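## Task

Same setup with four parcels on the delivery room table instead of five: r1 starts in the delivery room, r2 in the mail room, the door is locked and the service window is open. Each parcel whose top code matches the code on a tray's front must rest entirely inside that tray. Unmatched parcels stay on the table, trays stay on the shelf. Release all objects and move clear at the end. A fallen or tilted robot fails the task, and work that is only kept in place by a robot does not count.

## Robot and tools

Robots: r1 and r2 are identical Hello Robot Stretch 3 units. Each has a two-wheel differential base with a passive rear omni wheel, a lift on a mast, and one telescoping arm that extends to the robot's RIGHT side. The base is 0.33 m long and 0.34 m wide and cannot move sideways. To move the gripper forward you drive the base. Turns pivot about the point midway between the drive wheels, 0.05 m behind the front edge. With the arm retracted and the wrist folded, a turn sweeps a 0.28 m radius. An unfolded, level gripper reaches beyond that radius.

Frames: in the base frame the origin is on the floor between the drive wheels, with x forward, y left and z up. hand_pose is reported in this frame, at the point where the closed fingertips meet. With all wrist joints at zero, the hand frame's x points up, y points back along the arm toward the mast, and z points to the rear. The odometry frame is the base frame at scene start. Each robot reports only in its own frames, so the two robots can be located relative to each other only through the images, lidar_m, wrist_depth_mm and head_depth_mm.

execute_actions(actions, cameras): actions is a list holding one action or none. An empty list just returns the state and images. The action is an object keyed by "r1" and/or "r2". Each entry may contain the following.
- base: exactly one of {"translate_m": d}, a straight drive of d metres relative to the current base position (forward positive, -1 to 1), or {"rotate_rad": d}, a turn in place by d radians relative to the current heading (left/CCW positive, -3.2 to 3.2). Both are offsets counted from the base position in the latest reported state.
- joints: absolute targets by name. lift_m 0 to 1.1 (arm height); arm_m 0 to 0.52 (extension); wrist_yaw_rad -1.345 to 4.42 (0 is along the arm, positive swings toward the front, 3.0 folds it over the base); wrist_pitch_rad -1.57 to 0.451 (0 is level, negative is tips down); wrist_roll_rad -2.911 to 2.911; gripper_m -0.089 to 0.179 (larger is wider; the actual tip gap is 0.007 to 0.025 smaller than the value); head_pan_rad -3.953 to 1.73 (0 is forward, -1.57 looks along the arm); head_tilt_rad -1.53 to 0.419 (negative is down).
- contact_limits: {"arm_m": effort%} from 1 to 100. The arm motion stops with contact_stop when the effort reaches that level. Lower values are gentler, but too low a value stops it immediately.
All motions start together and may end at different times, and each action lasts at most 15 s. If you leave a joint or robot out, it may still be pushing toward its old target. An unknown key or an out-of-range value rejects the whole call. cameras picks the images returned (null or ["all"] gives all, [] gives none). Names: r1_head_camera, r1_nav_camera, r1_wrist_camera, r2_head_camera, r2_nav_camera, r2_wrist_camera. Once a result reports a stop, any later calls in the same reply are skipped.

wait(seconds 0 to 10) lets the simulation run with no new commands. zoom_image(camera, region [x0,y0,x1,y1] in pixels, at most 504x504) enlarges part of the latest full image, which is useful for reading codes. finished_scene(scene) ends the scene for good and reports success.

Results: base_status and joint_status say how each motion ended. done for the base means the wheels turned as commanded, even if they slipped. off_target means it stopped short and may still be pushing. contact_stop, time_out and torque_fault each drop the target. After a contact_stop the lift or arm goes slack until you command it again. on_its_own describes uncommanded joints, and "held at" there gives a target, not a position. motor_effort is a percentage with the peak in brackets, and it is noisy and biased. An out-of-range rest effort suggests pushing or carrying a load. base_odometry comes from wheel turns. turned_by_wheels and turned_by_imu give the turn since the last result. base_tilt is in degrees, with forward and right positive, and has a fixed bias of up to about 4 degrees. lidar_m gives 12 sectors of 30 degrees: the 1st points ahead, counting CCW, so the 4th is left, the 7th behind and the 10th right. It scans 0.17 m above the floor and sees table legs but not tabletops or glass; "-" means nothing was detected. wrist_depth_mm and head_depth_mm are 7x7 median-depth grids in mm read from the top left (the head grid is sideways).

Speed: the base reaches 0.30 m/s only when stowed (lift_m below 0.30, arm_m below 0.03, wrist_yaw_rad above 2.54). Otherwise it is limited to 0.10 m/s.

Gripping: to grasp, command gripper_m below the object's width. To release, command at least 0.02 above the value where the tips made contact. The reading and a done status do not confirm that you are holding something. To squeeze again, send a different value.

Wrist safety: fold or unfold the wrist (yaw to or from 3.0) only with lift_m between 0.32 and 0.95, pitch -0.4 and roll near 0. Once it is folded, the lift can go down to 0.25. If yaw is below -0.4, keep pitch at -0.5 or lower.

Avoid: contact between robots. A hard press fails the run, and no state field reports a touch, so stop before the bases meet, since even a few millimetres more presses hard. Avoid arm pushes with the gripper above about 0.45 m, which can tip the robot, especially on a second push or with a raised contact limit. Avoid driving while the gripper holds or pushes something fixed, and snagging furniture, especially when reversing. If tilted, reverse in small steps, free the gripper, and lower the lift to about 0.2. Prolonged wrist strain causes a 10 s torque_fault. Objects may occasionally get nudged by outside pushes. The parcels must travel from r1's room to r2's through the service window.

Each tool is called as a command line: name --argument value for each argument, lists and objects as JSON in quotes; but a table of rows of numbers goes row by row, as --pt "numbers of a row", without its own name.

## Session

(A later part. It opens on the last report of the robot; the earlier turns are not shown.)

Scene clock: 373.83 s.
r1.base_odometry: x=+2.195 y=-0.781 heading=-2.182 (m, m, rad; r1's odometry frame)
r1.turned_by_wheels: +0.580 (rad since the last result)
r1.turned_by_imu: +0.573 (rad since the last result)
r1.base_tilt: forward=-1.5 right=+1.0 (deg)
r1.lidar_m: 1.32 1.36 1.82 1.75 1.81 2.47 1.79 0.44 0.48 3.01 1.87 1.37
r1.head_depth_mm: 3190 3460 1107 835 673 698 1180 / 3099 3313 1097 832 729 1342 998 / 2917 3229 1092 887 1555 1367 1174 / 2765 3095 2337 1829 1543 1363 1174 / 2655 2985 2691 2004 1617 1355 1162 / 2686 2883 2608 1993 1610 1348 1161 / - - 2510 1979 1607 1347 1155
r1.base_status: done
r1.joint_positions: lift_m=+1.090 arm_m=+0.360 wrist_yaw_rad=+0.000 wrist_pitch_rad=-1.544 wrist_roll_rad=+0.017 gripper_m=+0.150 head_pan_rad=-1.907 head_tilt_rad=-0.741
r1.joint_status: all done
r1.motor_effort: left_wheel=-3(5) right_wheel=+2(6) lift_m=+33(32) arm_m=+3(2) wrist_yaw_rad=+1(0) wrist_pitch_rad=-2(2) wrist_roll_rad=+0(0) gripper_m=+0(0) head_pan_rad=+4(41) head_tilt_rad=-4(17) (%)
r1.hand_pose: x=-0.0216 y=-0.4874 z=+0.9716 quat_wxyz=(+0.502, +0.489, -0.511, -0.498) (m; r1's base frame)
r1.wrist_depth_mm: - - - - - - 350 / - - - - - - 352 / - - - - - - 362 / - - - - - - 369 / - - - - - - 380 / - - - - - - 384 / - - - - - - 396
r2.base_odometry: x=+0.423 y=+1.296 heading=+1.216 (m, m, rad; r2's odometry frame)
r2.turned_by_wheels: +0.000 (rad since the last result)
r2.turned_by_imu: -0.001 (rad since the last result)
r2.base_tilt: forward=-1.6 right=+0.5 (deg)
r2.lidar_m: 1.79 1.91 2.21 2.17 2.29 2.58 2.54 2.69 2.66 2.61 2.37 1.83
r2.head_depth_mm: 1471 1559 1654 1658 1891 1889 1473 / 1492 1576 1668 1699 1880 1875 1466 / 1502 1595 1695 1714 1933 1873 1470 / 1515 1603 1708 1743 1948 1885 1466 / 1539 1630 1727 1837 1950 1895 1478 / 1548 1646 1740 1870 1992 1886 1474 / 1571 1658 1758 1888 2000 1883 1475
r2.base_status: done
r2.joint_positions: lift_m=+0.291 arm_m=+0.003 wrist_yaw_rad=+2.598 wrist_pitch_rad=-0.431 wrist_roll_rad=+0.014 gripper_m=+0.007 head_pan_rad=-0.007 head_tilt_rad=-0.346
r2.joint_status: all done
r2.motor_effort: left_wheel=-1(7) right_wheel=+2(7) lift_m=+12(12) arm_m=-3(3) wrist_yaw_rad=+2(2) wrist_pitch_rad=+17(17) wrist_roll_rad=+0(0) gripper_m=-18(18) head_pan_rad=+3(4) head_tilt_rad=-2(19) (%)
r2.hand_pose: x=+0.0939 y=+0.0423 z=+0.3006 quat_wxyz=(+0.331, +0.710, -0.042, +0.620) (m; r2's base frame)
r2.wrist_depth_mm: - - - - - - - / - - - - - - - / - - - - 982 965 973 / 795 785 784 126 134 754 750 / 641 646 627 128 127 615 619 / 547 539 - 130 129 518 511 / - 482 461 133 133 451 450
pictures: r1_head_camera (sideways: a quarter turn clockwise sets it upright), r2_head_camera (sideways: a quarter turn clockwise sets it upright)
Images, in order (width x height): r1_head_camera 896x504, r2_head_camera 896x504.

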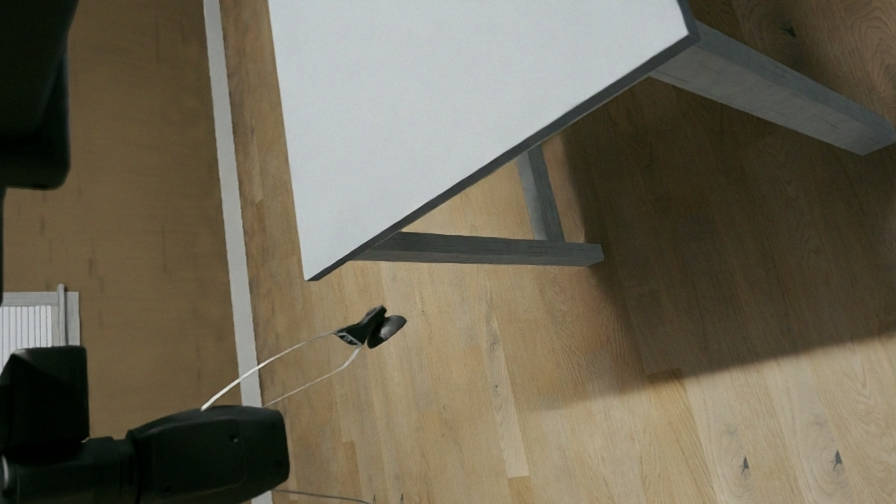

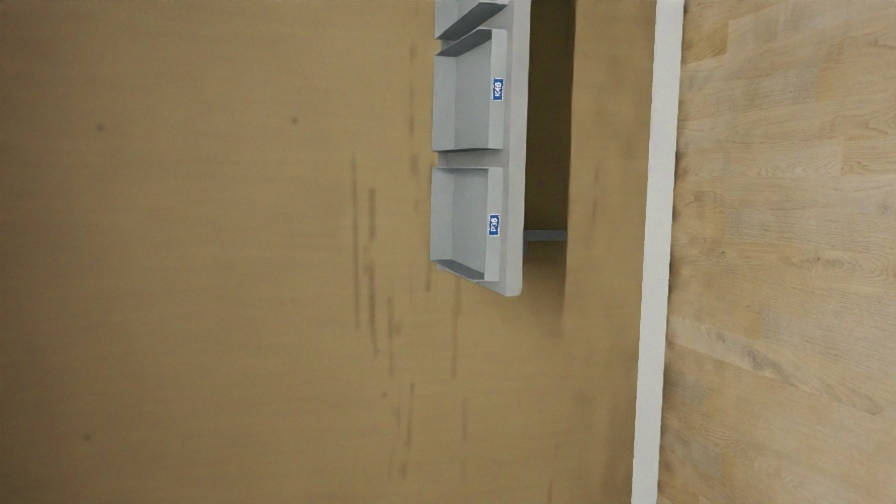

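execute_actions --actions '[{"r1": {"base": {"translate_m": -0.86}, "joints": {"head_pan_rad": -2.05, "head_tilt_rad": -0.6}}, "r2": {"base": {"translate_m": 0.865}, "joints": {"lift_m": 1.005, "wrist_yaw_rad": 0.0, "arm_m": 0.5, "head_tilt_rad": -0.7}}}]' --cameras '["r1_head_camera", "r1_wrist_camera", "r2_head_camera"]'

Scene clock: 395.63 s.
r1.base_odometry: x=+2.689 y=-0.077 heading=-2.182 (m, m, rad; r1's odometry frame)
r1.turned_by_wheels: +0.000 (rad since the last result)
r1.turned_by_imu: -0.001 (rad since the last result)
r1.base_tilt: forward=-1.6 right=+1.1 (deg)
r1.lidar_m: 2.17 2.22 1.82 1.74 1.81 2.23 2.14 0.95 0.98 0.94 0.97 0.56
r1.head_depth_mm: - - 2790 1031 773 640 1256 / - - 3130 1020 766 617 1228 / - 3466 3595 995 764 614 1164 / - 3288 3396 1003 759 612 536 / - 3054 3267 1001 731 609 509 / - 2868 3093 1031 703 605 507 / - 2793 2984 981 746 602 504
r1.base_status: done
r1.joint_positions: lift_m=+1.090 arm_m=+0.360 wrist_yaw_rad=+0.000 wrist_pitch_rad=-1.544 wrist_roll_rad=+0.017 gripper_m=+0.150 head_pan_rad=-2.043 head_tilt_rad=-0.606
r1.joint_status: all done
r1.motor_effort: left_wheel=-2(7) right_wheel=+3(1) lift_m=+32(33) arm_m=+2(3) wrist_yaw_rad=+0(0) wrist_pitch_rad=-2(2) wrist_roll_rad=+0(0) gripper_m=+0(0) head_pan_rad=-4(19) head_tilt_rad=+2(14) (%)
r1.hand_pose: x=-0.0216 y=-0.4874 z=+0.9716 quat_wxyz=(+0.502, +0.489, -0.511, -0.498) (m; r1's base frame)
r1.wrist_depth_mm: 355 349 344 345 343 339 337 / 359 358 358 359 350 351 348 / 369 365 370 366 362 350 356 / 384 382 379 375 372 368 365 / 395 392 389 388 383 376 375 / 408 - 398 396 394 395 388 / 422 415 413 407 404 398 400
r2.base_odometry: x=+0.723 y=+2.107 heading=+1.216 (m, m, rad; r2's odometry frame)
r2.turned_by_wheels: +0.000 (rad since the last result)
r2.turned_by_imu: -0.004 (rad since the last result)
r2.base_tilt: forward=-1.6 right=+0.5 (deg)
r2.lidar_m: 0.93 0.99 1.43 2.10 2.24 3.21 3.41 3.56 2.73 2.68 1.23 0.95
r2.head_depth_mm: 731 816 904 854 658 1368 1172 / 739 823 921 830 663 1376 1175 / 746 832 919 858 666 1372 1171 / 752 843 931 863 672 1382 1173 / 758 846 967 1036 687 1379 1186 / 764 855 974 1127 1346 1384 1183 / 773 867 984 1144 1363 1383 1186
r2.base_status: done
r2.joint_positions: lift_m=+1.004 arm_m=+0.500 wrist_yaw_rad=+0.001 wrist_pitch_rad=-0.430 wrist_roll_rad=+0.014 gripper_m=+0.007 head_pan_rad=-0.007 head_tilt_rad=-0.691
r2.joint_status: all done
r2.motor_effort: left_wheel=-1(7) right_wheel=+0(8) lift_m=+53(60) arm_m=+4(5) wrist_yaw_rad=+0(0) wrist_pitch_rad=+17(17) wrist_roll_rad=+0(0) gripper_m=-18(18) head_pan_rad=+3(4) head_tilt_rad=-5(31) (%)
r2.hand_pose: x=-0.0213 y=-0.8673 z=+1.0140 quat_wxyz=(+0.686, +0.151, -0.695, -0.152) (m; r2's base frame)
r2.wrist_depth_mm: - - - - - - - / - - - - - - - / - - - - - - - / - - - 126 134 - - / - - - 128 127 - - / - - - 130 129 - - / - - - 133 133 - -
pictures: r1_head_camera (sideways: a quarter turn clockwise sets it upright), r1_wrist_camera, r2_head_camera (sideways: a quarter turn clockwise sets it upright)
Images, in order (width x height): r1_head_camera 896x504, r1_wrist_camera 644x364, r2_head_camera 896x504.

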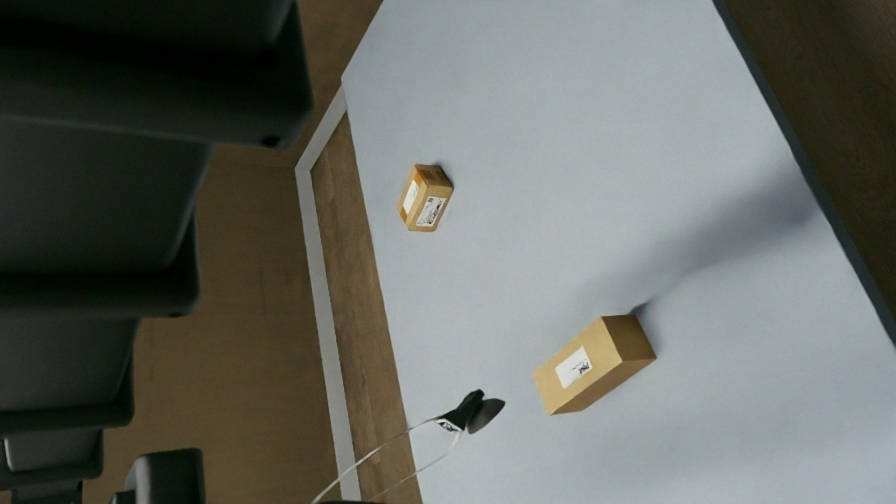

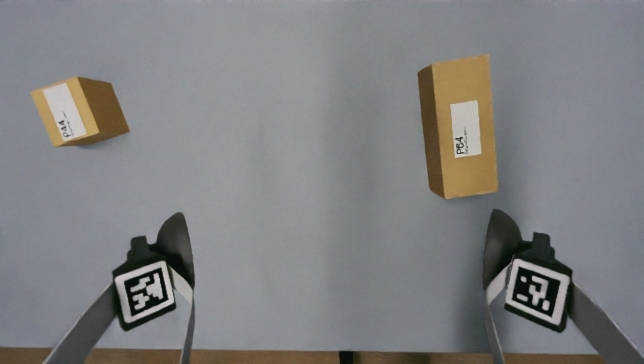

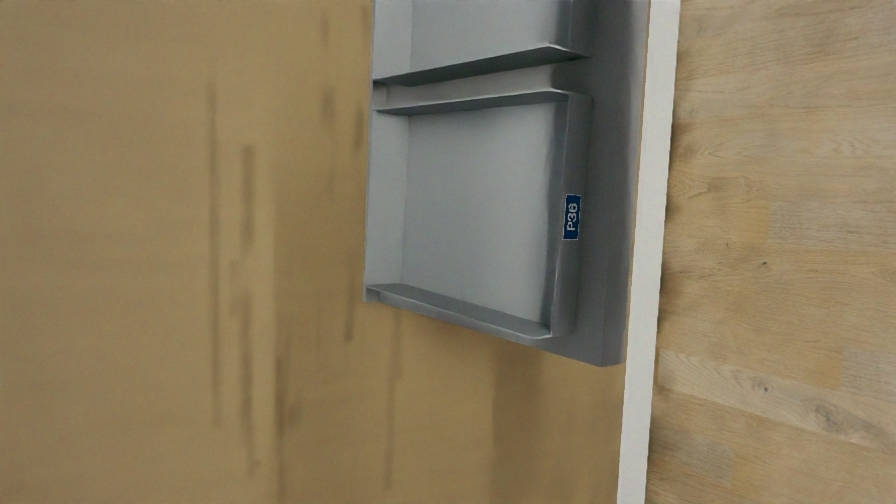

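zoom_image --camera "r1_wrist_camera" --region '[20, 60, 140, 160]'

zoom_image --camera "r1_wrist_camera" --region '[410, 80, 530, 180]'

zoom_image --camera "r1_head_camera" --region '[385, 155, 465, 240]'

Region (20, 60, 140, 160) of r1_wrist_camera's 644x364 image, scaled by 4.200.

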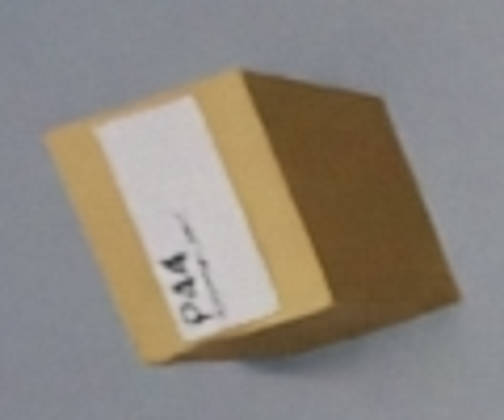

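Region (410, 80, 530, 180) of r1_wrist_camera's 644x364 image, scaled by 4.200.

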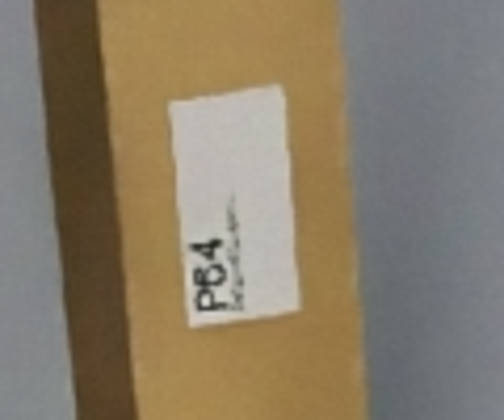

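Region (385, 155, 465, 240) of r1_head_camera's 896x504 image, scaled by 5.929, with more detail than that image has; it fills the left 474 columns of this view, and the rest is white.

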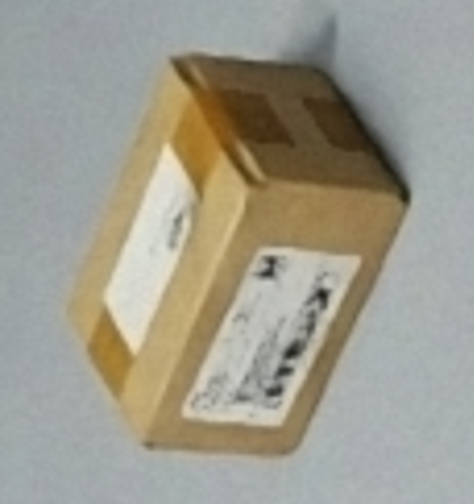

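execute_actions --actions '[{"r1": {"base": {"translate_m": -0.25}, "joints": {"arm_m": 0.518, "wrist_pitch_rad": -1.4, "head_pan_rad": -1.85}}, "r2": {"base": {"rotate_rad": 1.525}, "joints": {"wrist_pitch_rad": -1.55, "arm_m": 0.515, "head_pan_rad": -1.57, "head_tilt_rad": -0.7}}}]' --cameras '["r1_wrist_camera", "r2_head_camera", "r2_wrist_camera"]'

Scene clock: 409.20 s.
r1.base_odometry: x=+2.833 y=+0.128 heading=-2.183 (m, m, rad; r1's odometry frame)
r1.turned_by_wheels: +0.000 (rad since the last result)
r1.turned_by_imu: +0.000 (rad since the last result)
r1.base_tilt: forward=-1.5 right=+1.1 (deg)
r1.lidar_m: 2.42 2.49 1.81 1.74 1.80 1.97 1.89 0.72 0.98 0.94 0.98 0.79
r1.head_depth_mm: - 3055 3113 1025 774 618 1170 / - 3236 3435 1020 768 615 554 / - 3129 3289 1009 766 612 526 / - 2961 3189 934 760 611 511 / 2658 2869 3151 995 754 609 509 / - 2831 3060 989 751 605 507 / 2429 2655 2956 983 746 592 505
r1.base_status: done
r1.joint_positions: lift_m=+1.090 arm_m=+0.518 wrist_yaw_rad=+0.000 wrist_pitch_rad=-1.404 wrist_roll_rad=+0.017 gripper_m=+0.150 head_pan_rad=-1.857 head_tilt_rad=-0.606
r1.joint_status: all done
r1.motor_effort: left_wheel=-2(5) right_wheel=+2(4) lift_m=+33(32) arm_m=+3(1) wrist_yaw_rad=+1(0) wrist_pitch_rad=+2(3) wrist_roll_rad=+0(0) gripper_m=+0(0) head_pan_rad=+3(20) head_tilt_rad=+2(3) (%)
r1.hand_pose: x=-0.0216 y=-0.6815 z=+0.9717 quat_wxyz=(+0.535, +0.453, -0.544, -0.461) (m; r1's base frame)
r1.wrist_depth_mm: 382 375 377 369 368 360 361 / 377 382 374 370 367 364 360 / 383 379 373 373 370 368 316 / 383 381 377 378 368 367 367 / 385 383 380 378 373 370 367 / 386 - 373 378 376 376 367 / 395 386 332 384 378 376 370
r2.base_odometry: x=+0.723 y=+2.107 heading=+2.741 (m, m, rad; r2's odometry frame)
r2.turned_by_wheels: +1.525 (rad since the last result)
r2.turned_by_imu: +1.503 (rad since the last result)
r2.base_tilt: forward=-1.7 right=+0.5 (deg)
r2.lidar_m: 2.10 2.20 3.07 3.42 3.59 2.75 2.69 1.28 0.95 0.93 0.97 1.36
r2.head_depth_mm: 733 - 920 854 664 1371 1173 / 730 847 925 840 667 1367 1170 / 732 - 948 800 671 1364 1180 / 753 842 940 824 681 1383 1181 / 757 849 963 897 686 1384 1177 / 763 852 972 1127 1303 1381 1177 / 769 860 986 1138 1345 1385 1176
r2.base_status: done
r2.joint_positions: lift_m=+1.004 arm_m=+0.515 wrist_yaw_rad=+0.001 wrist_pitch_rad=-1.542 wrist_roll_rad=+0.014 gripper_m=+0.007 head_pan_rad=-1.563 head_tilt_rad=-0.691
r2.joint_status: all done
r2.motor_effort: left_wheel=-1(8) right_wheel=+1(8) lift_m=+53(53) arm_m=+4(4) wrist_yaw_rad=-1(1) wrist_pitch_rad=-4(14) wrist_roll_rad=+0(0) gripper_m=-18(18) head_pan_rad=-4(44) head_tilt_rad=-5(6) (%)
r2.hand_pose: x=-0.0216 y=-0.6428 z=+0.8860 quat_wxyz=(+0.504, +0.489, -0.510, -0.496) (m; r2's base frame)
r2.wrist_depth_mm: 807 258 266 261 259 256 222 / - 263 271 268 265 250 231 / - 268 277 273 270 264 241 / - 274 282 126 132 260 249 / - 280 287 128 127 263 249 / - 287 - 130 129 256 277 / - 290 301 133 133 261 284
pictures: r1_wrist_camera, r2_head_camera (sideways: a quarter turn clockwise sets it upright), r2_wrist_camera
Images, in order (width x height): r1_wrist_camera 644x364, r2_head_camera 896x504, r2_wrist_camera 644x364.

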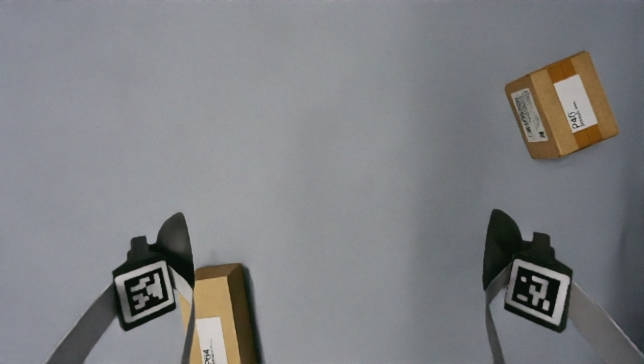

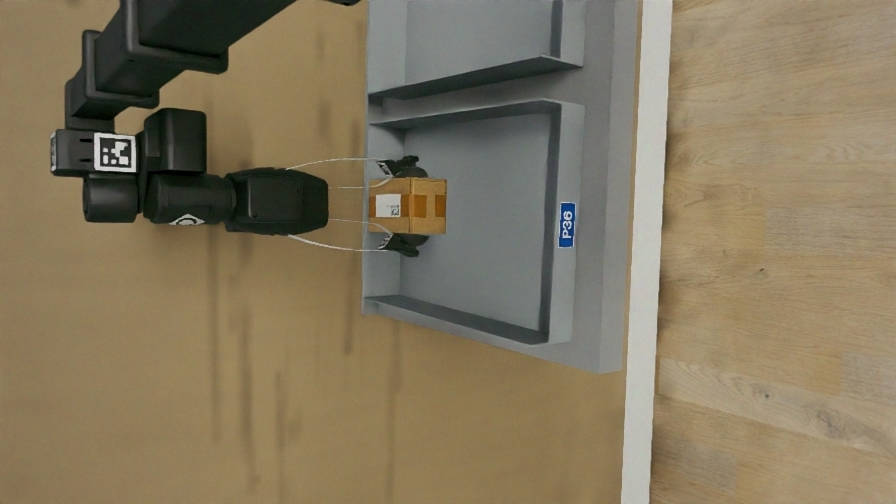

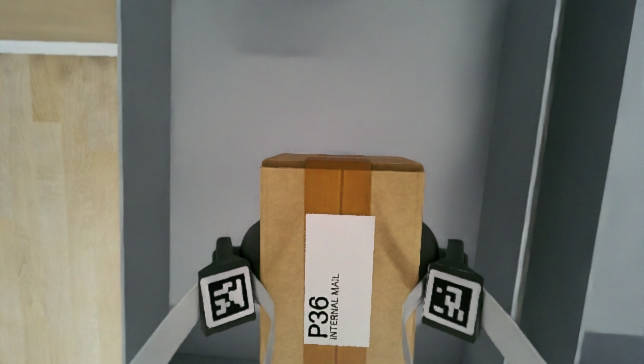

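zoom_image --camera "r1_wrist_camera" --region '[530, 50, 630, 150]'

Region (530, 50, 630, 150) of r1_wrist_camera's 644x364 image, scaled by 5.040.

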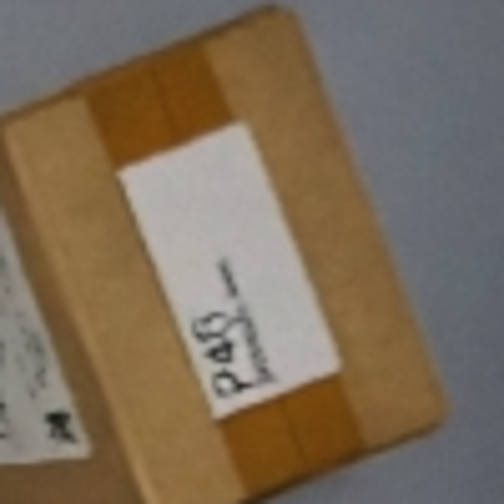

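execute_actions --actions '[{"r1": {"joints": {"arm_m": 0.42, "wrist_pitch_rad": -1.55}}, "r2": {"joints": {"lift_m": 0.905}}}]' --cameras '["r2_wrist_camera"]'

Scene clock: 420.23 s.
r1.base_odometry: x=+2.833 y=+0.128 heading=-2.183 (m, m, rad; r1's odometry frame)
r1.turned_by_wheels: +0.000 (rad since the last result)
r1.turned_by_imu: +0.001 (rad since the last result)
r1.base_tilt: forward=-1.5 right=+1.0 (deg)
r1.lidar_m: 2.42 2.49 1.81 1.74 1.81 1.97 1.89 0.72 0.98 0.94 0.98 0.79
r1.head_depth_mm: - 3049 3085 1027 772 620 1173 / - 3232 3454 1022 768 619 554 / - 3121 3316 1010 765 614 526 / - 2950 3219 933 759 612 511 / - 2901 3130 974 755 607 508 / - 2850 3079 988 751 606 507 / 2424 2728 2904 982 748 591 505
r1.base_status: not commanded
r1.joint_positions: lift_m=+1.090 arm_m=+0.420 wrist_yaw_rad=+0.000 wrist_pitch_rad=-1.543 wrist_roll_rad=+0.017 gripper_m=+0.150 head_pan_rad=-1.857 head_tilt_rad=-0.606
r1.joint_status: all done
r1.motor_effort: left_wheel=-2(2) right_wheel=+2(2) lift_m=+33(33) arm_m=-2(1) wrist_yaw_rad=+1(0) wrist_pitch_rad=-2(2) wrist_roll_rad=+0(0) gripper_m=+0(0) head_pan_rad=+3(4) head_tilt_rad=+2(2) (%)
r1.hand_pose: x=-0.0216 y=-0.5481 z=+0.9716 quat_wxyz=(+0.502, +0.489, -0.511, -0.498) (m; r1's base frame)
r1.wrist_depth_mm: 355 348 348 345 342 340 337 / 364 360 355 353 353 349 346 / 373 368 364 364 361 363 356 / 384 379 329 376 370 369 367 / 394 389 339 385 382 378 373 / 406 - 403 396 391 393 389 / 418 416 416 411 403 399 393
r2.base_odometry: x=+0.723 y=+2.107 heading=+2.741 (m, m, rad; r2's odometry frame)
r2.turned_by_wheels: +0.000 (rad since the last result)
r2.turned_by_imu: +0.000 (rad since the last result)
r2.base_tilt: forward=-1.6 right=+0.5 (deg)
r2.lidar_m: 2.10 2.20 3.08 3.40 3.60 2.76 2.68 1.28 0.95 0.93 0.97 1.37
r2.head_depth_mm: 741 823 893 - 660 1366 1173 / 744 808 951 843 667 1370 1168 / 748 810 944 829 672 1375 1176 / 753 841 941 859 682 1372 1178 / 756 851 963 903 686 1389 1184 / 766 856 974 1125 1304 1383 1187 / 766 861 976 1136 1348 1388 1185
r2.base_status: not commanded
r2.joint_positions: lift_m=+0.906 arm_m=+0.515 wrist_yaw_rad=+0.001 wrist_pitch_rad=-1.543 wrist_roll_rad=+0.014 gripper_m=+0.007 head_pan_rad=-1.563 head_tilt_rad=-0.691
r2.joint_status: all done
r2.motor_effort: left_wheel=-1(1) right_wheel=+1(0) lift_m=+13(43) arm_m=+4(4) wrist_yaw_rad=-1(1) wrist_pitch_rad=-3(4) wrist_roll_rad=+0(0) gripper_m=-18(18) head_pan_rad=-3(4) head_tilt_rad=-4(5) (%)
r2.hand_pose: x=-0.0216 y=-0.6425 z=+0.7877 quat_wxyz=(+0.503, +0.490, -0.510, -0.497) (m; r2's base frame)
r2.wrist_depth_mm: 166 172 169 168 166 164 161 / 168 175 173 171 169 167 159 / 171 178 176 175 172 170 157 / 173 182 180 126 132 174 155 / 175 186 183 128 128 177 153 / 178 190 - 130 129 179 151 / 180 194 193 133 133 184 149
pictures: r2_wrist_camera
Images, in order (width x height): r2_wrist_camera 644x364.

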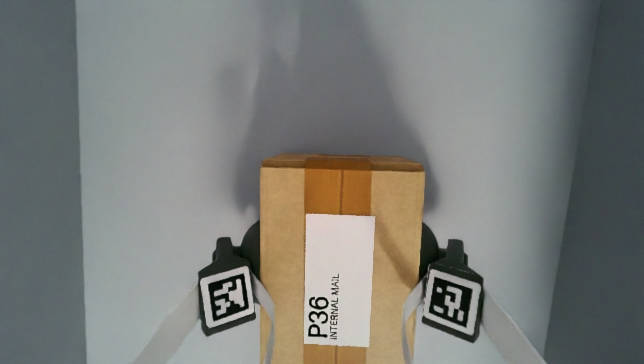

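execute_actions --actions '[{"r1": {"joints": {"arm_m": 0.34}}, "r2": {"joints": {"gripper_m": 0.105}}}]' --cameras '["r2_wrist_camera"]'

Scene clock: 432.67 s.
r1.base_odometry: x=+2.833 y=+0.128 heading=-2.183 (m, m, rad; r1's odometry frame)
r1.turned_by_wheels: +0.000 (rad since the last result)
r1.turned_by_imu: +0.001 (rad since the last result)
r1.base_tilt: forward=-1.5 right=+1.2 (deg)
r1.lidar_m: 2.42 2.49 1.81 1.74 1.80 1.97 1.90 0.72 0.98 0.94 0.97 0.79
r1.head_depth_mm: - 3052 3098 1025 774 620 1179 / - 3210 3433 1022 769 618 554 / - 3138 3342 1012 764 615 526 / - 2991 3199 945 759 610 511 / - 2987 3119 1038 755 609 509 / - - - 988 751 607 508 / 2403 2697 2939 983 745 593 505
r1.base_status: not commanded
r1.joint_positions: lift_m=+1.090 arm_m=+0.340 wrist_yaw_rad=+0.000 wrist_pitch_rad=-1.544 wrist_roll_rad=+0.017 gripper_m=+0.150 head_pan_rad=-1.857 head_tilt_rad=-0.606
r1.joint_status: all done
r1.motor_effort: left_wheel=-2(2) right_wheel=+1(2) lift_m=+33(33) arm_m=-2(5) wrist_yaw_rad=+1(1) wrist_pitch_rad=-2(2) wrist_roll_rad=+0(0) gripper_m=+0(0) head_pan_rad=+4(4) head_tilt_rad=+3(2) (%)
r1.hand_pose: x=-0.0216 y=-0.4681 z=+0.9716 quat_wxyz=(+0.502, +0.489, -0.511, -0.498) (m; r1's base frame)
r1.wrist_depth_mm: 353 351 346 348 344 338 339 / 363 363 323 356 353 352 348 / 374 369 317 362 361 358 357 / 382 382 378 377 372 366 366 / 398 395 387 387 387 378 379 / 404 - 398 397 389 391 382 / - - - - - - 399
r2.base_odometry: x=+0.723 y=+2.107 heading=+2.741 (m, m, rad; r2's odometry frame)
r2.turned_by_wheels: +0.000 (rad since the last result)
r2.turned_by_imu: +0.000 (rad since the last result)
r2.base_tilt: forward=-1.6 right=+0.6 (deg)
r2.lidar_m: 2.10 2.20 3.08 3.42 3.60 2.76 2.68 1.28 0.96 0.93 0.98 1.36
r2.head_depth_mm: 741 826 897 - 661 1376 1171 / 745 809 945 839 668 1367 1171 / 751 809 949 859 673 1375 1171 / 754 840 940 861 682 1379 1174 / 759 850 965 902 686 1374 1178 / 765 853 968 1129 1299 1380 1180 / 768 863 971 1133 1351 1386 1179
r2.base_status: not commanded
r2.joint_positions: lift_m=+0.906 arm_m=+0.515 wrist_yaw_rad=+0.001 wrist_pitch_rad=-1.544 wrist_roll_rad=+0.014 gripper_m=+0.105 head_pan_rad=-1.563 head_tilt_rad=-0.691
r2.joint_status: all done
r2.motor_effort: left_wheel=-1(1) right_wheel=+1(1) lift_m=+13(13) arm_m=+4(4) wrist_yaw_rad=+0(0) wrist_pitch_rad=-3(3) wrist_roll_rad=+0(0) gripper_m=+0(79) head_pan_rad=-3(4) head_tilt_rad=-5(5) (%)
r2.hand_pose: x=-0.0216 y=-0.6423 z=+0.7877 quat_wxyz=(+0.503, +0.490, -0.510, -0.497) (m; r2's base frame)
r2.wrist_depth_mm: 166 172 170 167 166 165 161 / 168 175 173 171 169 167 159 / 171 178 176 174 173 170 157 / 173 182 180 127 130 173 155 / 175 187 183 130 129 176 153 / 178 190 186 132 132 - 151 / 180 194 192 135 135 186 142
pictures: r2_wrist_camera
Images, in order (width x height): r2_wrist_camera 644x364.

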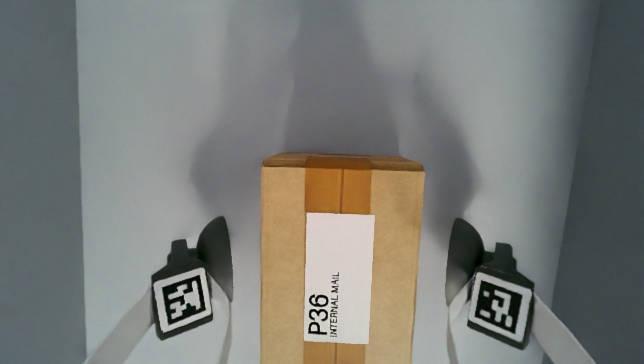

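execute_actions --actions '[{"r1": {"base": {"rotate_rad": -1.9}, "joints": {"arm_m": 0.003, "head_pan_rad": 0.35, "head_tilt_rad": -0.75}}, "r2": {"joints": {"lift_m": 1.06, "arm_m": 0.12, "head_pan_rad": -1.35}, "contact_limits": {"arm_m": 13}}}]'

Scene clock: 448.40 s.
r1.base_odometry: x=+2.833 y=+0.128 heading=+2.201 (m, m, rad; r1's odometry frame)
r1.turned_by_wheels: -1.900 (rad since the last result)
r1.turned_by_imu: -1.874 (rad since the last result)
r1.base_tilt: forward=-1.4 right=+1.0 (deg)
r1.lidar_m: 0.95 0.94 1.05 0.79 2.43 2.11 1.75 1.74 1.94 1.91 0.72 0.73
r1.head_depth_mm: 2565 2901 2721 838 671 561 1135 / 2586 2920 2688 833 669 559 1132 / 2577 2942 2707 827 667 557 1129 / 2589 2955 1085 824 663 556 1124 / 2570 2943 1076 817 647 553 1116 / 2585 2921 1068 814 649 551 1116 / 2607 2930 1061 809 654 548 1133
r1.base_status: done
r1.joint_positions: lift_m=+1.090 arm_m=+0.003 wrist_yaw_rad=+0.000 wrist_pitch_rad=-1.544 wrist_roll_rad=+0.017 gripper_m=+0.150 head_pan_rad=+0.343 head_tilt_rad=-0.741
r1.joint_status: all done
r1.motor_effort: left_wheel=+0(5) right_wheel=-2(5) lift_m=+33(33) arm_m=-2(2) wrist_yaw_rad=+1(0) wrist_pitch_rad=-2(2) wrist_roll_rad=+0(0) gripper_m=+0(0) head_pan_rad=+3(46) head_tilt_rad=-5(15) (%)
r1.hand_pose: x=-0.0216 y=-0.1310 z=+0.9716 quat_wxyz=(+0.502, +0.489, -0.511, -0.498) (m; r1's base frame)
r1.wrist_depth_mm: - - - - - - - / - - - - - - - / - - - - - - - / 396 - - - - - - / 396 - - - - - - / 407 - - - - - - / 417 499 - - - - -
r2.base_odometry: x=+0.723 y=+2.107 heading=+2.741 (m, m, rad; r2's odometry frame)
r2.turned_by_wheels: +0.000 (rad since the last result)
r2.turned_by_imu: +0.000 (rad since the last result)
r2.base_tilt: forward=-1.6 right=+0.5 (deg)
r2.lidar_m: 2.10 2.20 3.08 3.41 3.56 2.76 2.68 1.29 0.96 0.93 0.97 1.36
r2.head_depth_mm: 719 808 - - - 1337 1172 / 743 825 917 871 654 1363 1173 / 762 849 952 856 676 1352 1181 / 781 878 995 1118 724 1386 1180 / 804 901 1031 1197 1418 1386 1176 / 827 929 1064 1241 1487 1390 1181 / 852 963 1112 1300 1544 1395 1184
r2.base_status: not commanded
r2.joint_positions: lift_m=+1.059 arm_m=+0.120 wrist_yaw_rad=+0.001 wrist_pitch_rad=-1.544 wrist_roll_rad=+0.014 gripper_m=+0.105 head_pan_rad=-1.357 head_tilt_rad=-0.691
r2.joint_status: all done
r2.motor_effort: left_wheel=-1(1) right_wheel=+0(0) lift_m=+52(57) arm_m=-3(6) wrist_yaw_rad=+0(0) wrist_pitch_rad=-3(3) wrist_roll_rad=+0(0) gripper_m=+0(0) head_pan_rad=+3(22) head_tilt_rad=-6(5) (%)
r2.contact_limits: arm_m 13 (drawing in: default 17, maximum 29; extending or still: default 25, maximum 40)
r2.hand_pose: x=-0.0216 y=-0.2481 z=+0.9411 quat_wxyz=(+0.503, +0.490, -0.510, -0.497) (m; r2's base frame)
r2.wrist_depth_mm: - - - - - - - / - - - - - - - / - - - - - - - / - - - - - - - / - - - - - - - / - - - - - - - / - - - - - - -
pictures: r1_head_camera (sideways: a quarter turn clockwise sets it upright), r1_nav_camera (sideways: a quarter turn counterclockwise sets it upright), r1_wrist_camera, r2_head_camera (sideways: a quarter turn clockwise sets it upright), r2_nav_camera (sideways: a quarter turn counterclockwise sets it upright), r2_wrist_camera
Images, in order (width x height): r1_head_camera 896x504, r1_nav_camera 672x504, r1_wrist_camera 644x364, r2_head_camera 896x504, r2_nav_camera 672x504, r2_wrist_camera 644x364.

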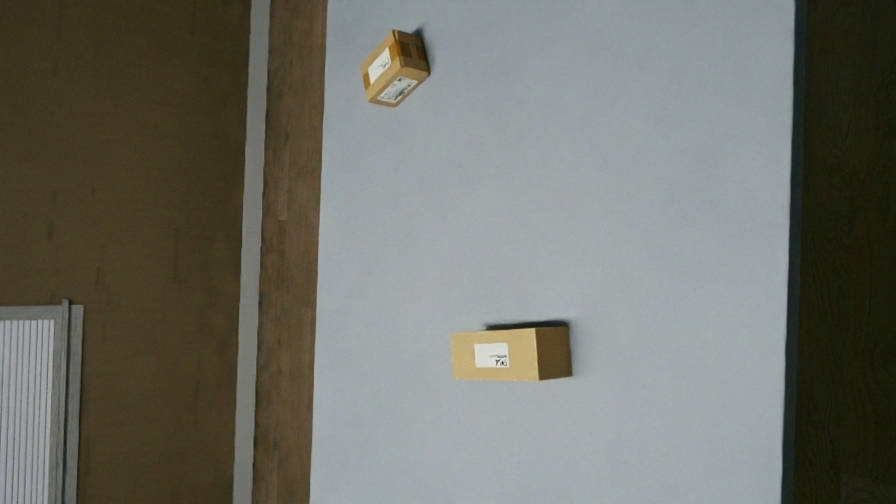

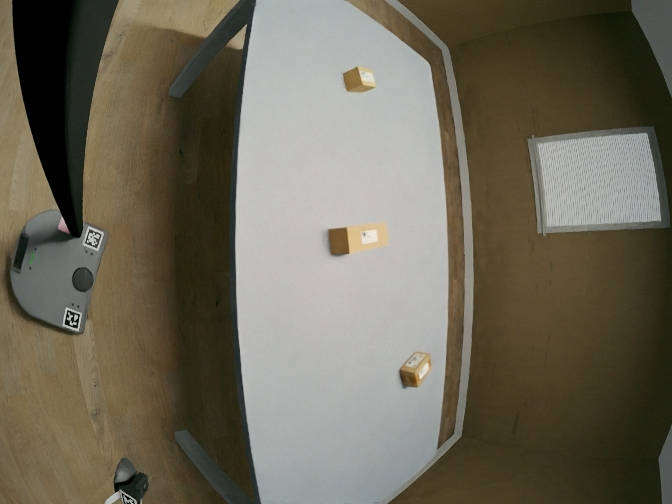

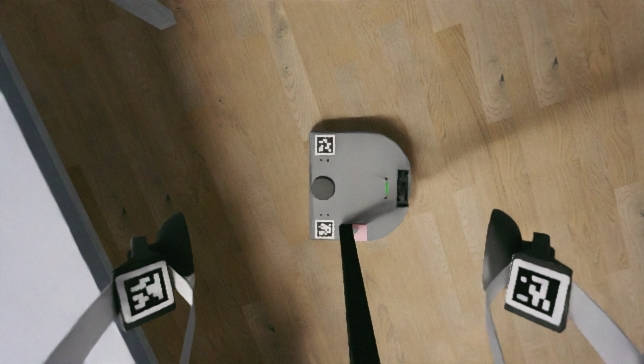

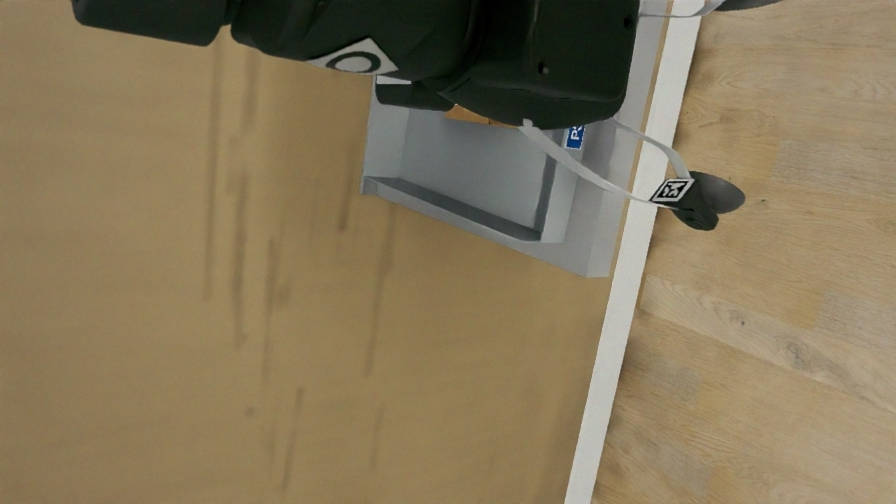

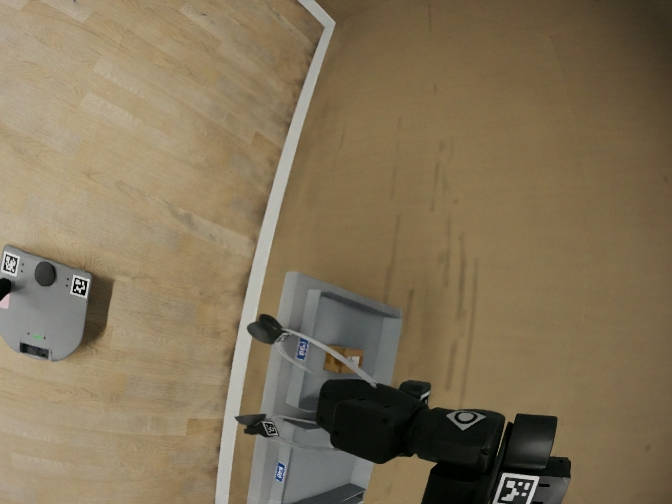

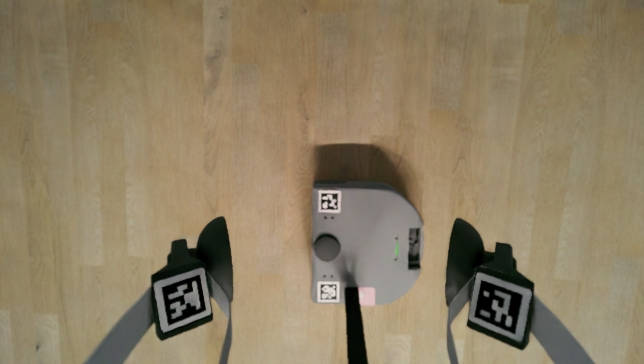

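zoom_image --camera "r2_nav_camera" --region '[230, 260, 430, 504]'

Region (230, 260, 430, 504) of r2_nav_camera's 672x504 image, scaled by 2.066, with more detail than that image has; it fills the left 413 columns of this view, and the rest is white.

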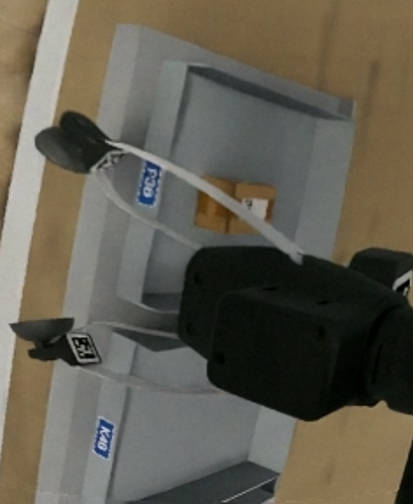

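execute_actions --actions '[{"r2": {"joints": {"arm_m": 0.07, "head_pan_rad": -2.3, "head_tilt_rad": -0.55}}}]' --cameras '["r2_head_camera", "r2_nav_camera"]'

Scene clock: 457.93 s.
r1.base_odometry: x=+2.833 y=+0.128 heading=+2.201 (m, m, rad; r1's odometry frame)
r1.turned_by_wheels: +0.000 (rad since the last result)
r1.turned_by_imu: +0.001 (rad since the last result)
r1.base_tilt: forward=-1.5 right=+1.0 (deg)
r1.lidar_m: 0.94 0.94 1.05 0.79 2.43 2.12 1.75 1.74 1.93 1.91 0.72 0.73
r1.head_depth_mm: 2596 2917 2748 838 671 561 1128 / 2566 2912 2741 830 669 560 1130 / 2579 2944 2695 825 666 557 1128 / 2595 2929 1085 823 664 556 1128 / 2554 2942 1073 817 647 553 1117 / 2560 2954 1067 813 648 551 1118 / 2570 2930 1058 810 653 549 1136
r1.base_status: not commanded
r1.joint_positions: lift_m=+1.090 arm_m=+0.003 wrist_yaw_rad=+0.000 wrist_pitch_rad=-1.544 wrist_roll_rad=+0.017 gripper_m=+0.150 head_pan_rad=+0.343 head_tilt_rad=-0.741
r1.joint_status: not commanded
r1.motor_effort: left_wheel=+1(1) right_wheel=-2(2) lift_m=+33(33) arm_m=-2(2) wrist_yaw_rad=+0(1) wrist_pitch_rad=-2(2) wrist_roll_rad=+0(0) gripper_m=+0(0) head_pan_rad=+3(4) head_tilt_rad=-4(4) (%)
r1.hand_pose: x=-0.0216 y=-0.1310 z=+0.9716 quat_wxyz=(+0.502, +0.489, -0.511, -0.498) (m; r1's base frame)
r1.wrist_depth_mm: - - - - - - - / - - - - - - - / - - - - - - - / 395 - - - - - - / 397 - - - - - - / 405 - - - - - - / 418 512 - - - - -
r2.base_odometry: x=+0.723 y=+2.107 heading=+2.741 (m, m, rad; r2's odometry frame)
r2.turned_by_wheels: +0.000 (rad since the last result)
r2.turned_by_imu: +0.000 (rad since the last result)
r2.base_tilt: forward=-1.6 right=+0.5 (deg)
r2.lidar_m: 2.10 2.20 3.09 3.41 3.58 2.76 2.68 1.28 0.95 0.93 0.97 1.36
r2.head_depth_mm: 1241 1369 - - - 1459 1253 / 1138 - - - 1722 1519 1259 / 1044 1095 - - 1636 1507 1253 / 965 - - - 769 1517 1255 / 895 - - - 790 1402 1257 / 837 - - - 736 669 1293 / 781 819 - - 719 649 1267
r2.base_status: not commanded
r2.joint_positions: lift_m=+1.059 arm_m=+0.070 wrist_yaw_rad=+0.001 wrist_pitch_rad=-1.544 wrist_roll_rad=+0.014 gripper_m=+0.105 head_pan_rad=-2.293 head_tilt_rad=-0.557
r2.joint_status: all done
r2.motor_effort: left_wheel=-1(1) right_wheel=+1(0) lift_m=+52(52) arm_m=-3(6) wrist_yaw_rad=+0(1) wrist_pitch_rad=-3(3) wrist_roll_rad=+0(0) gripper_m=+0(0) head_pan_rad=-4(43) head_tilt_rad=+3(18) (%)
r2.hand_pose: x=-0.0216 y=-0.1981 z=+0.9411 quat_wxyz=(+0.503, +0.490, -0.510, -0.497) (m; r2's base frame)
r2.wrist_depth_mm: - - - - - - - / - - - - - - - / - - - - - - - / - - - - - - - / - - - - - - - / - - - - - - - / - - - - - - -
pictures: r2_head_camera (sideways: a quarter turn clockwise sets it upright), r2_nav_camera (sideways: a quarter turn counterclockwise sets it upright)
Images, in order (width x height): r2_head_camera 896x504, r2_nav_camera 672x504.

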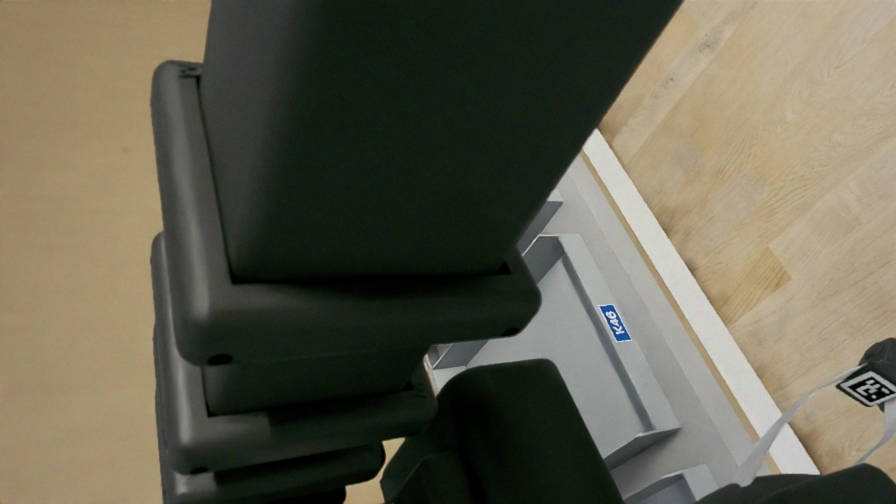

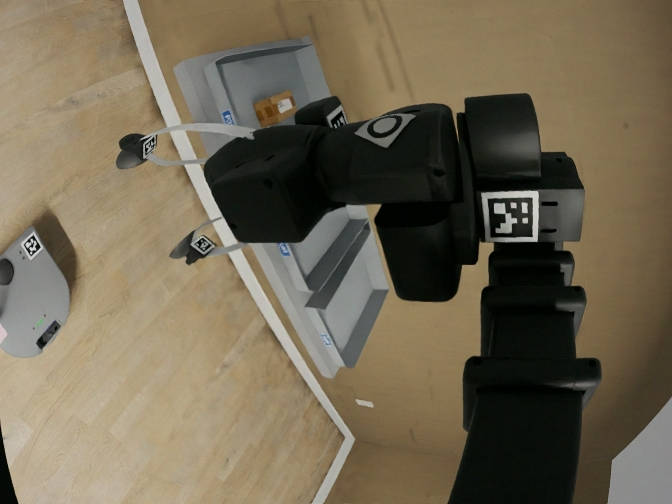

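zoom_image --camera "r2_nav_camera" --region '[300, 315, 355, 365]'

zoom_image --camera "r2_nav_camera" --region '[170, 30, 350, 170]'

Region (300, 315, 355, 365) of r2_nav_camera's 672x504 image, scaled by 9.164, with more detail than that image has; it fills the top 458 rows of this view, and the rest is white.

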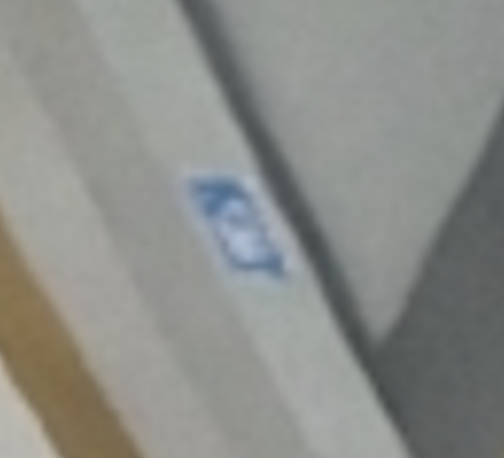

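Region (170, 30, 350, 170) of r2_nav_camera's 672x504 image, scaled by 2.800, with more detail than that image has.

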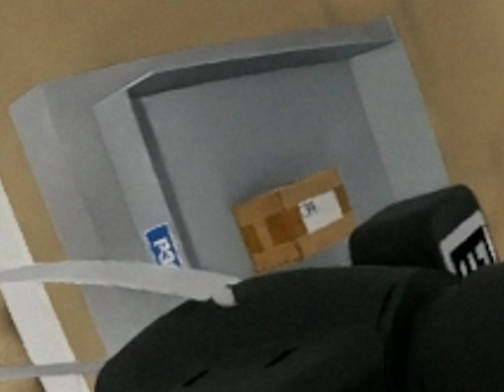

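execute_actions --actions '[{"r2": {"joints": {"lift_m": 1.095, "head_pan_rad": -2.4}}}]' --cameras '["r2_head_camera"]'

Scene clock: 463.97 s.
r1.base_odometry: x=+2.833 y=+0.128 heading=+2.201 (m, m, rad; r1's odometry frame)
r1.turned_by_wheels: +0.000 (rad since the last result)
r1.turned_by_imu: +0.001 (rad since the last result)
r1.base_tilt: forward=-1.6 right=+1.1 (deg)
r1.lidar_m: 0.95 0.94 1.05 0.79 2.43 2.11 1.75 1.74 1.94 1.91 0.72 0.73
r1.head_depth_mm: 2591 2932 2728 834 672 561 1132 / 2594 2935 2699 833 670 559 1129 / 2616 2917 2670 829 666 558 1130 / 2601 2887 1085 821 663 556 1126 / 2552 2890 1075 818 648 552 1120 / 2558 2928 1073 814 647 550 1119 / 2602 2930 1061 808 653 548 1135
r1.base_status: not commanded
r1.joint_positions: lift_m=+1.090 arm_m=+0.003 wrist_yaw_rad=+0.000 wrist_pitch_rad=-1.544 wrist_roll_rad=+0.017 gripper_m=+0.150 head_pan_rad=+0.343 head_tilt_rad=-0.741
r1.joint_status: not commanded
r1.motor_effort: left_wheel=+1(1) right_wheel=-2(3) lift_m=+33(32) arm_m=-2(2) wrist_yaw_rad=+0(0) wrist_pitch_rad=-2(2) wrist_roll_rad=+0(0) gripper_m=+0(0) head_pan_rad=+4(4) head_tilt_rad=-4(4) (%)
r1.hand_pose: x=-0.0216 y=-0.1310 z=+0.9716 quat_wxyz=(+0.502, +0.489, -0.511, -0.498) (m; r1's base frame)
r1.wrist_depth_mm: - - - - - - - / - - - - - - - / - - - - - - - / 395 - - - - - - / 396 - - - - - - / 409 - - - - - - / 417 501 - - - - -
r2.base_odometry: x=+0.723 y=+2.107 heading=+2.741 (m, m, rad; r2's odometry frame)
r2.turned_by_wheels: +0.000 (rad since the last result)
r2.turned_by_imu: +0.000 (rad since the last result)
r2.base_tilt: forward=-1.6 right=+0.5 (deg)
r2.lidar_m: 2.10 2.20 3.08 3.42 3.59 2.76 2.68 1.28 0.96 0.93 0.97 1.36
r2.head_depth_mm: - - - 2219 1919 1499 1251 / - - - 1854 1898 1507 1253 / - - - 1014 1729 1517 1257 / - - 1298 1063 824 1529 1269 / - - 1176 1072 768 1471 1261 / - - - 986 793 692 1293 / - - 940 963 796 635 1264
r2.base_status: not commanded
r2.joint_positions: lift_m=+1.094 arm_m=+0.070 wrist_yaw_rad=+0.001 wrist_pitch_rad=-1.544 wrist_roll_rad=+0.014 gripper_m=+0.105 head_pan_rad=-2.393 head_tilt_rad=-0.557
r2.joint_status: all done
r2.motor_effort: left_wheel=-1(1) right_wheel=+1(1) lift_m=+52(53) arm_m=-3(3) wrist_yaw_rad=-1(1) wrist_pitch_rad=-3(3) wrist_roll_rad=+0(0) gripper_m=+0(0) head_pan_rad=-4(13) head_tilt_rad=+4(3) (%)
r2.hand_pose: x=-0.0216 y=-0.1981 z=+0.9761 quat_wxyz=(+0.503, +0.490, -0.510, -0.497) (m; r2's base frame)
r2.wrist_depth_mm: - - - - - - - / - - - - - - - / - - - - - - - / - - - - - - - / - - - - - - - / - - - - - - - / - - - - - - -
pictures: r2_head_camera (sideways: a quarter turn clockwise sets it upright)
Images, in order (width x height): r2_head_camera 896x504.

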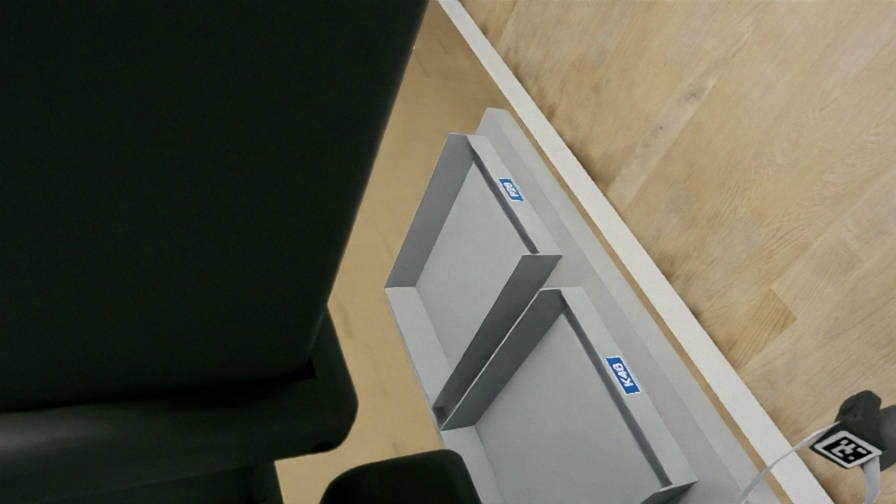

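zoom_image --camera "r2_head_camera" --region '[480, 160, 545, 220]'

Region (480, 160, 545, 220) of r2_head_camera's 896x504 image, scaled by 7.754, with more detail than that image has; it fills the top 465 rows of this view, and the rest is white.

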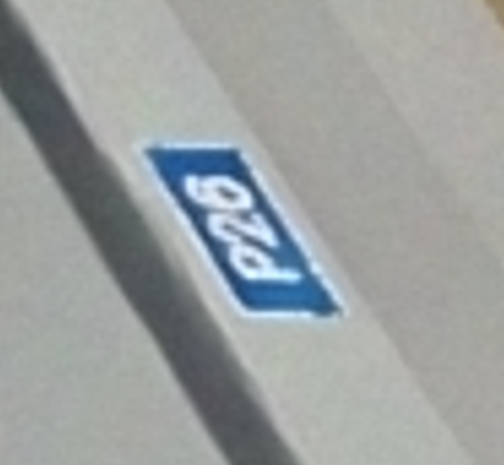

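The third tray reads P26. P36 is in its tray, and the other three parcels (P44, P64 and one starting P4) match no tray and are still on the table.

finished_scene --scene 2

The scene is finished: the task was done.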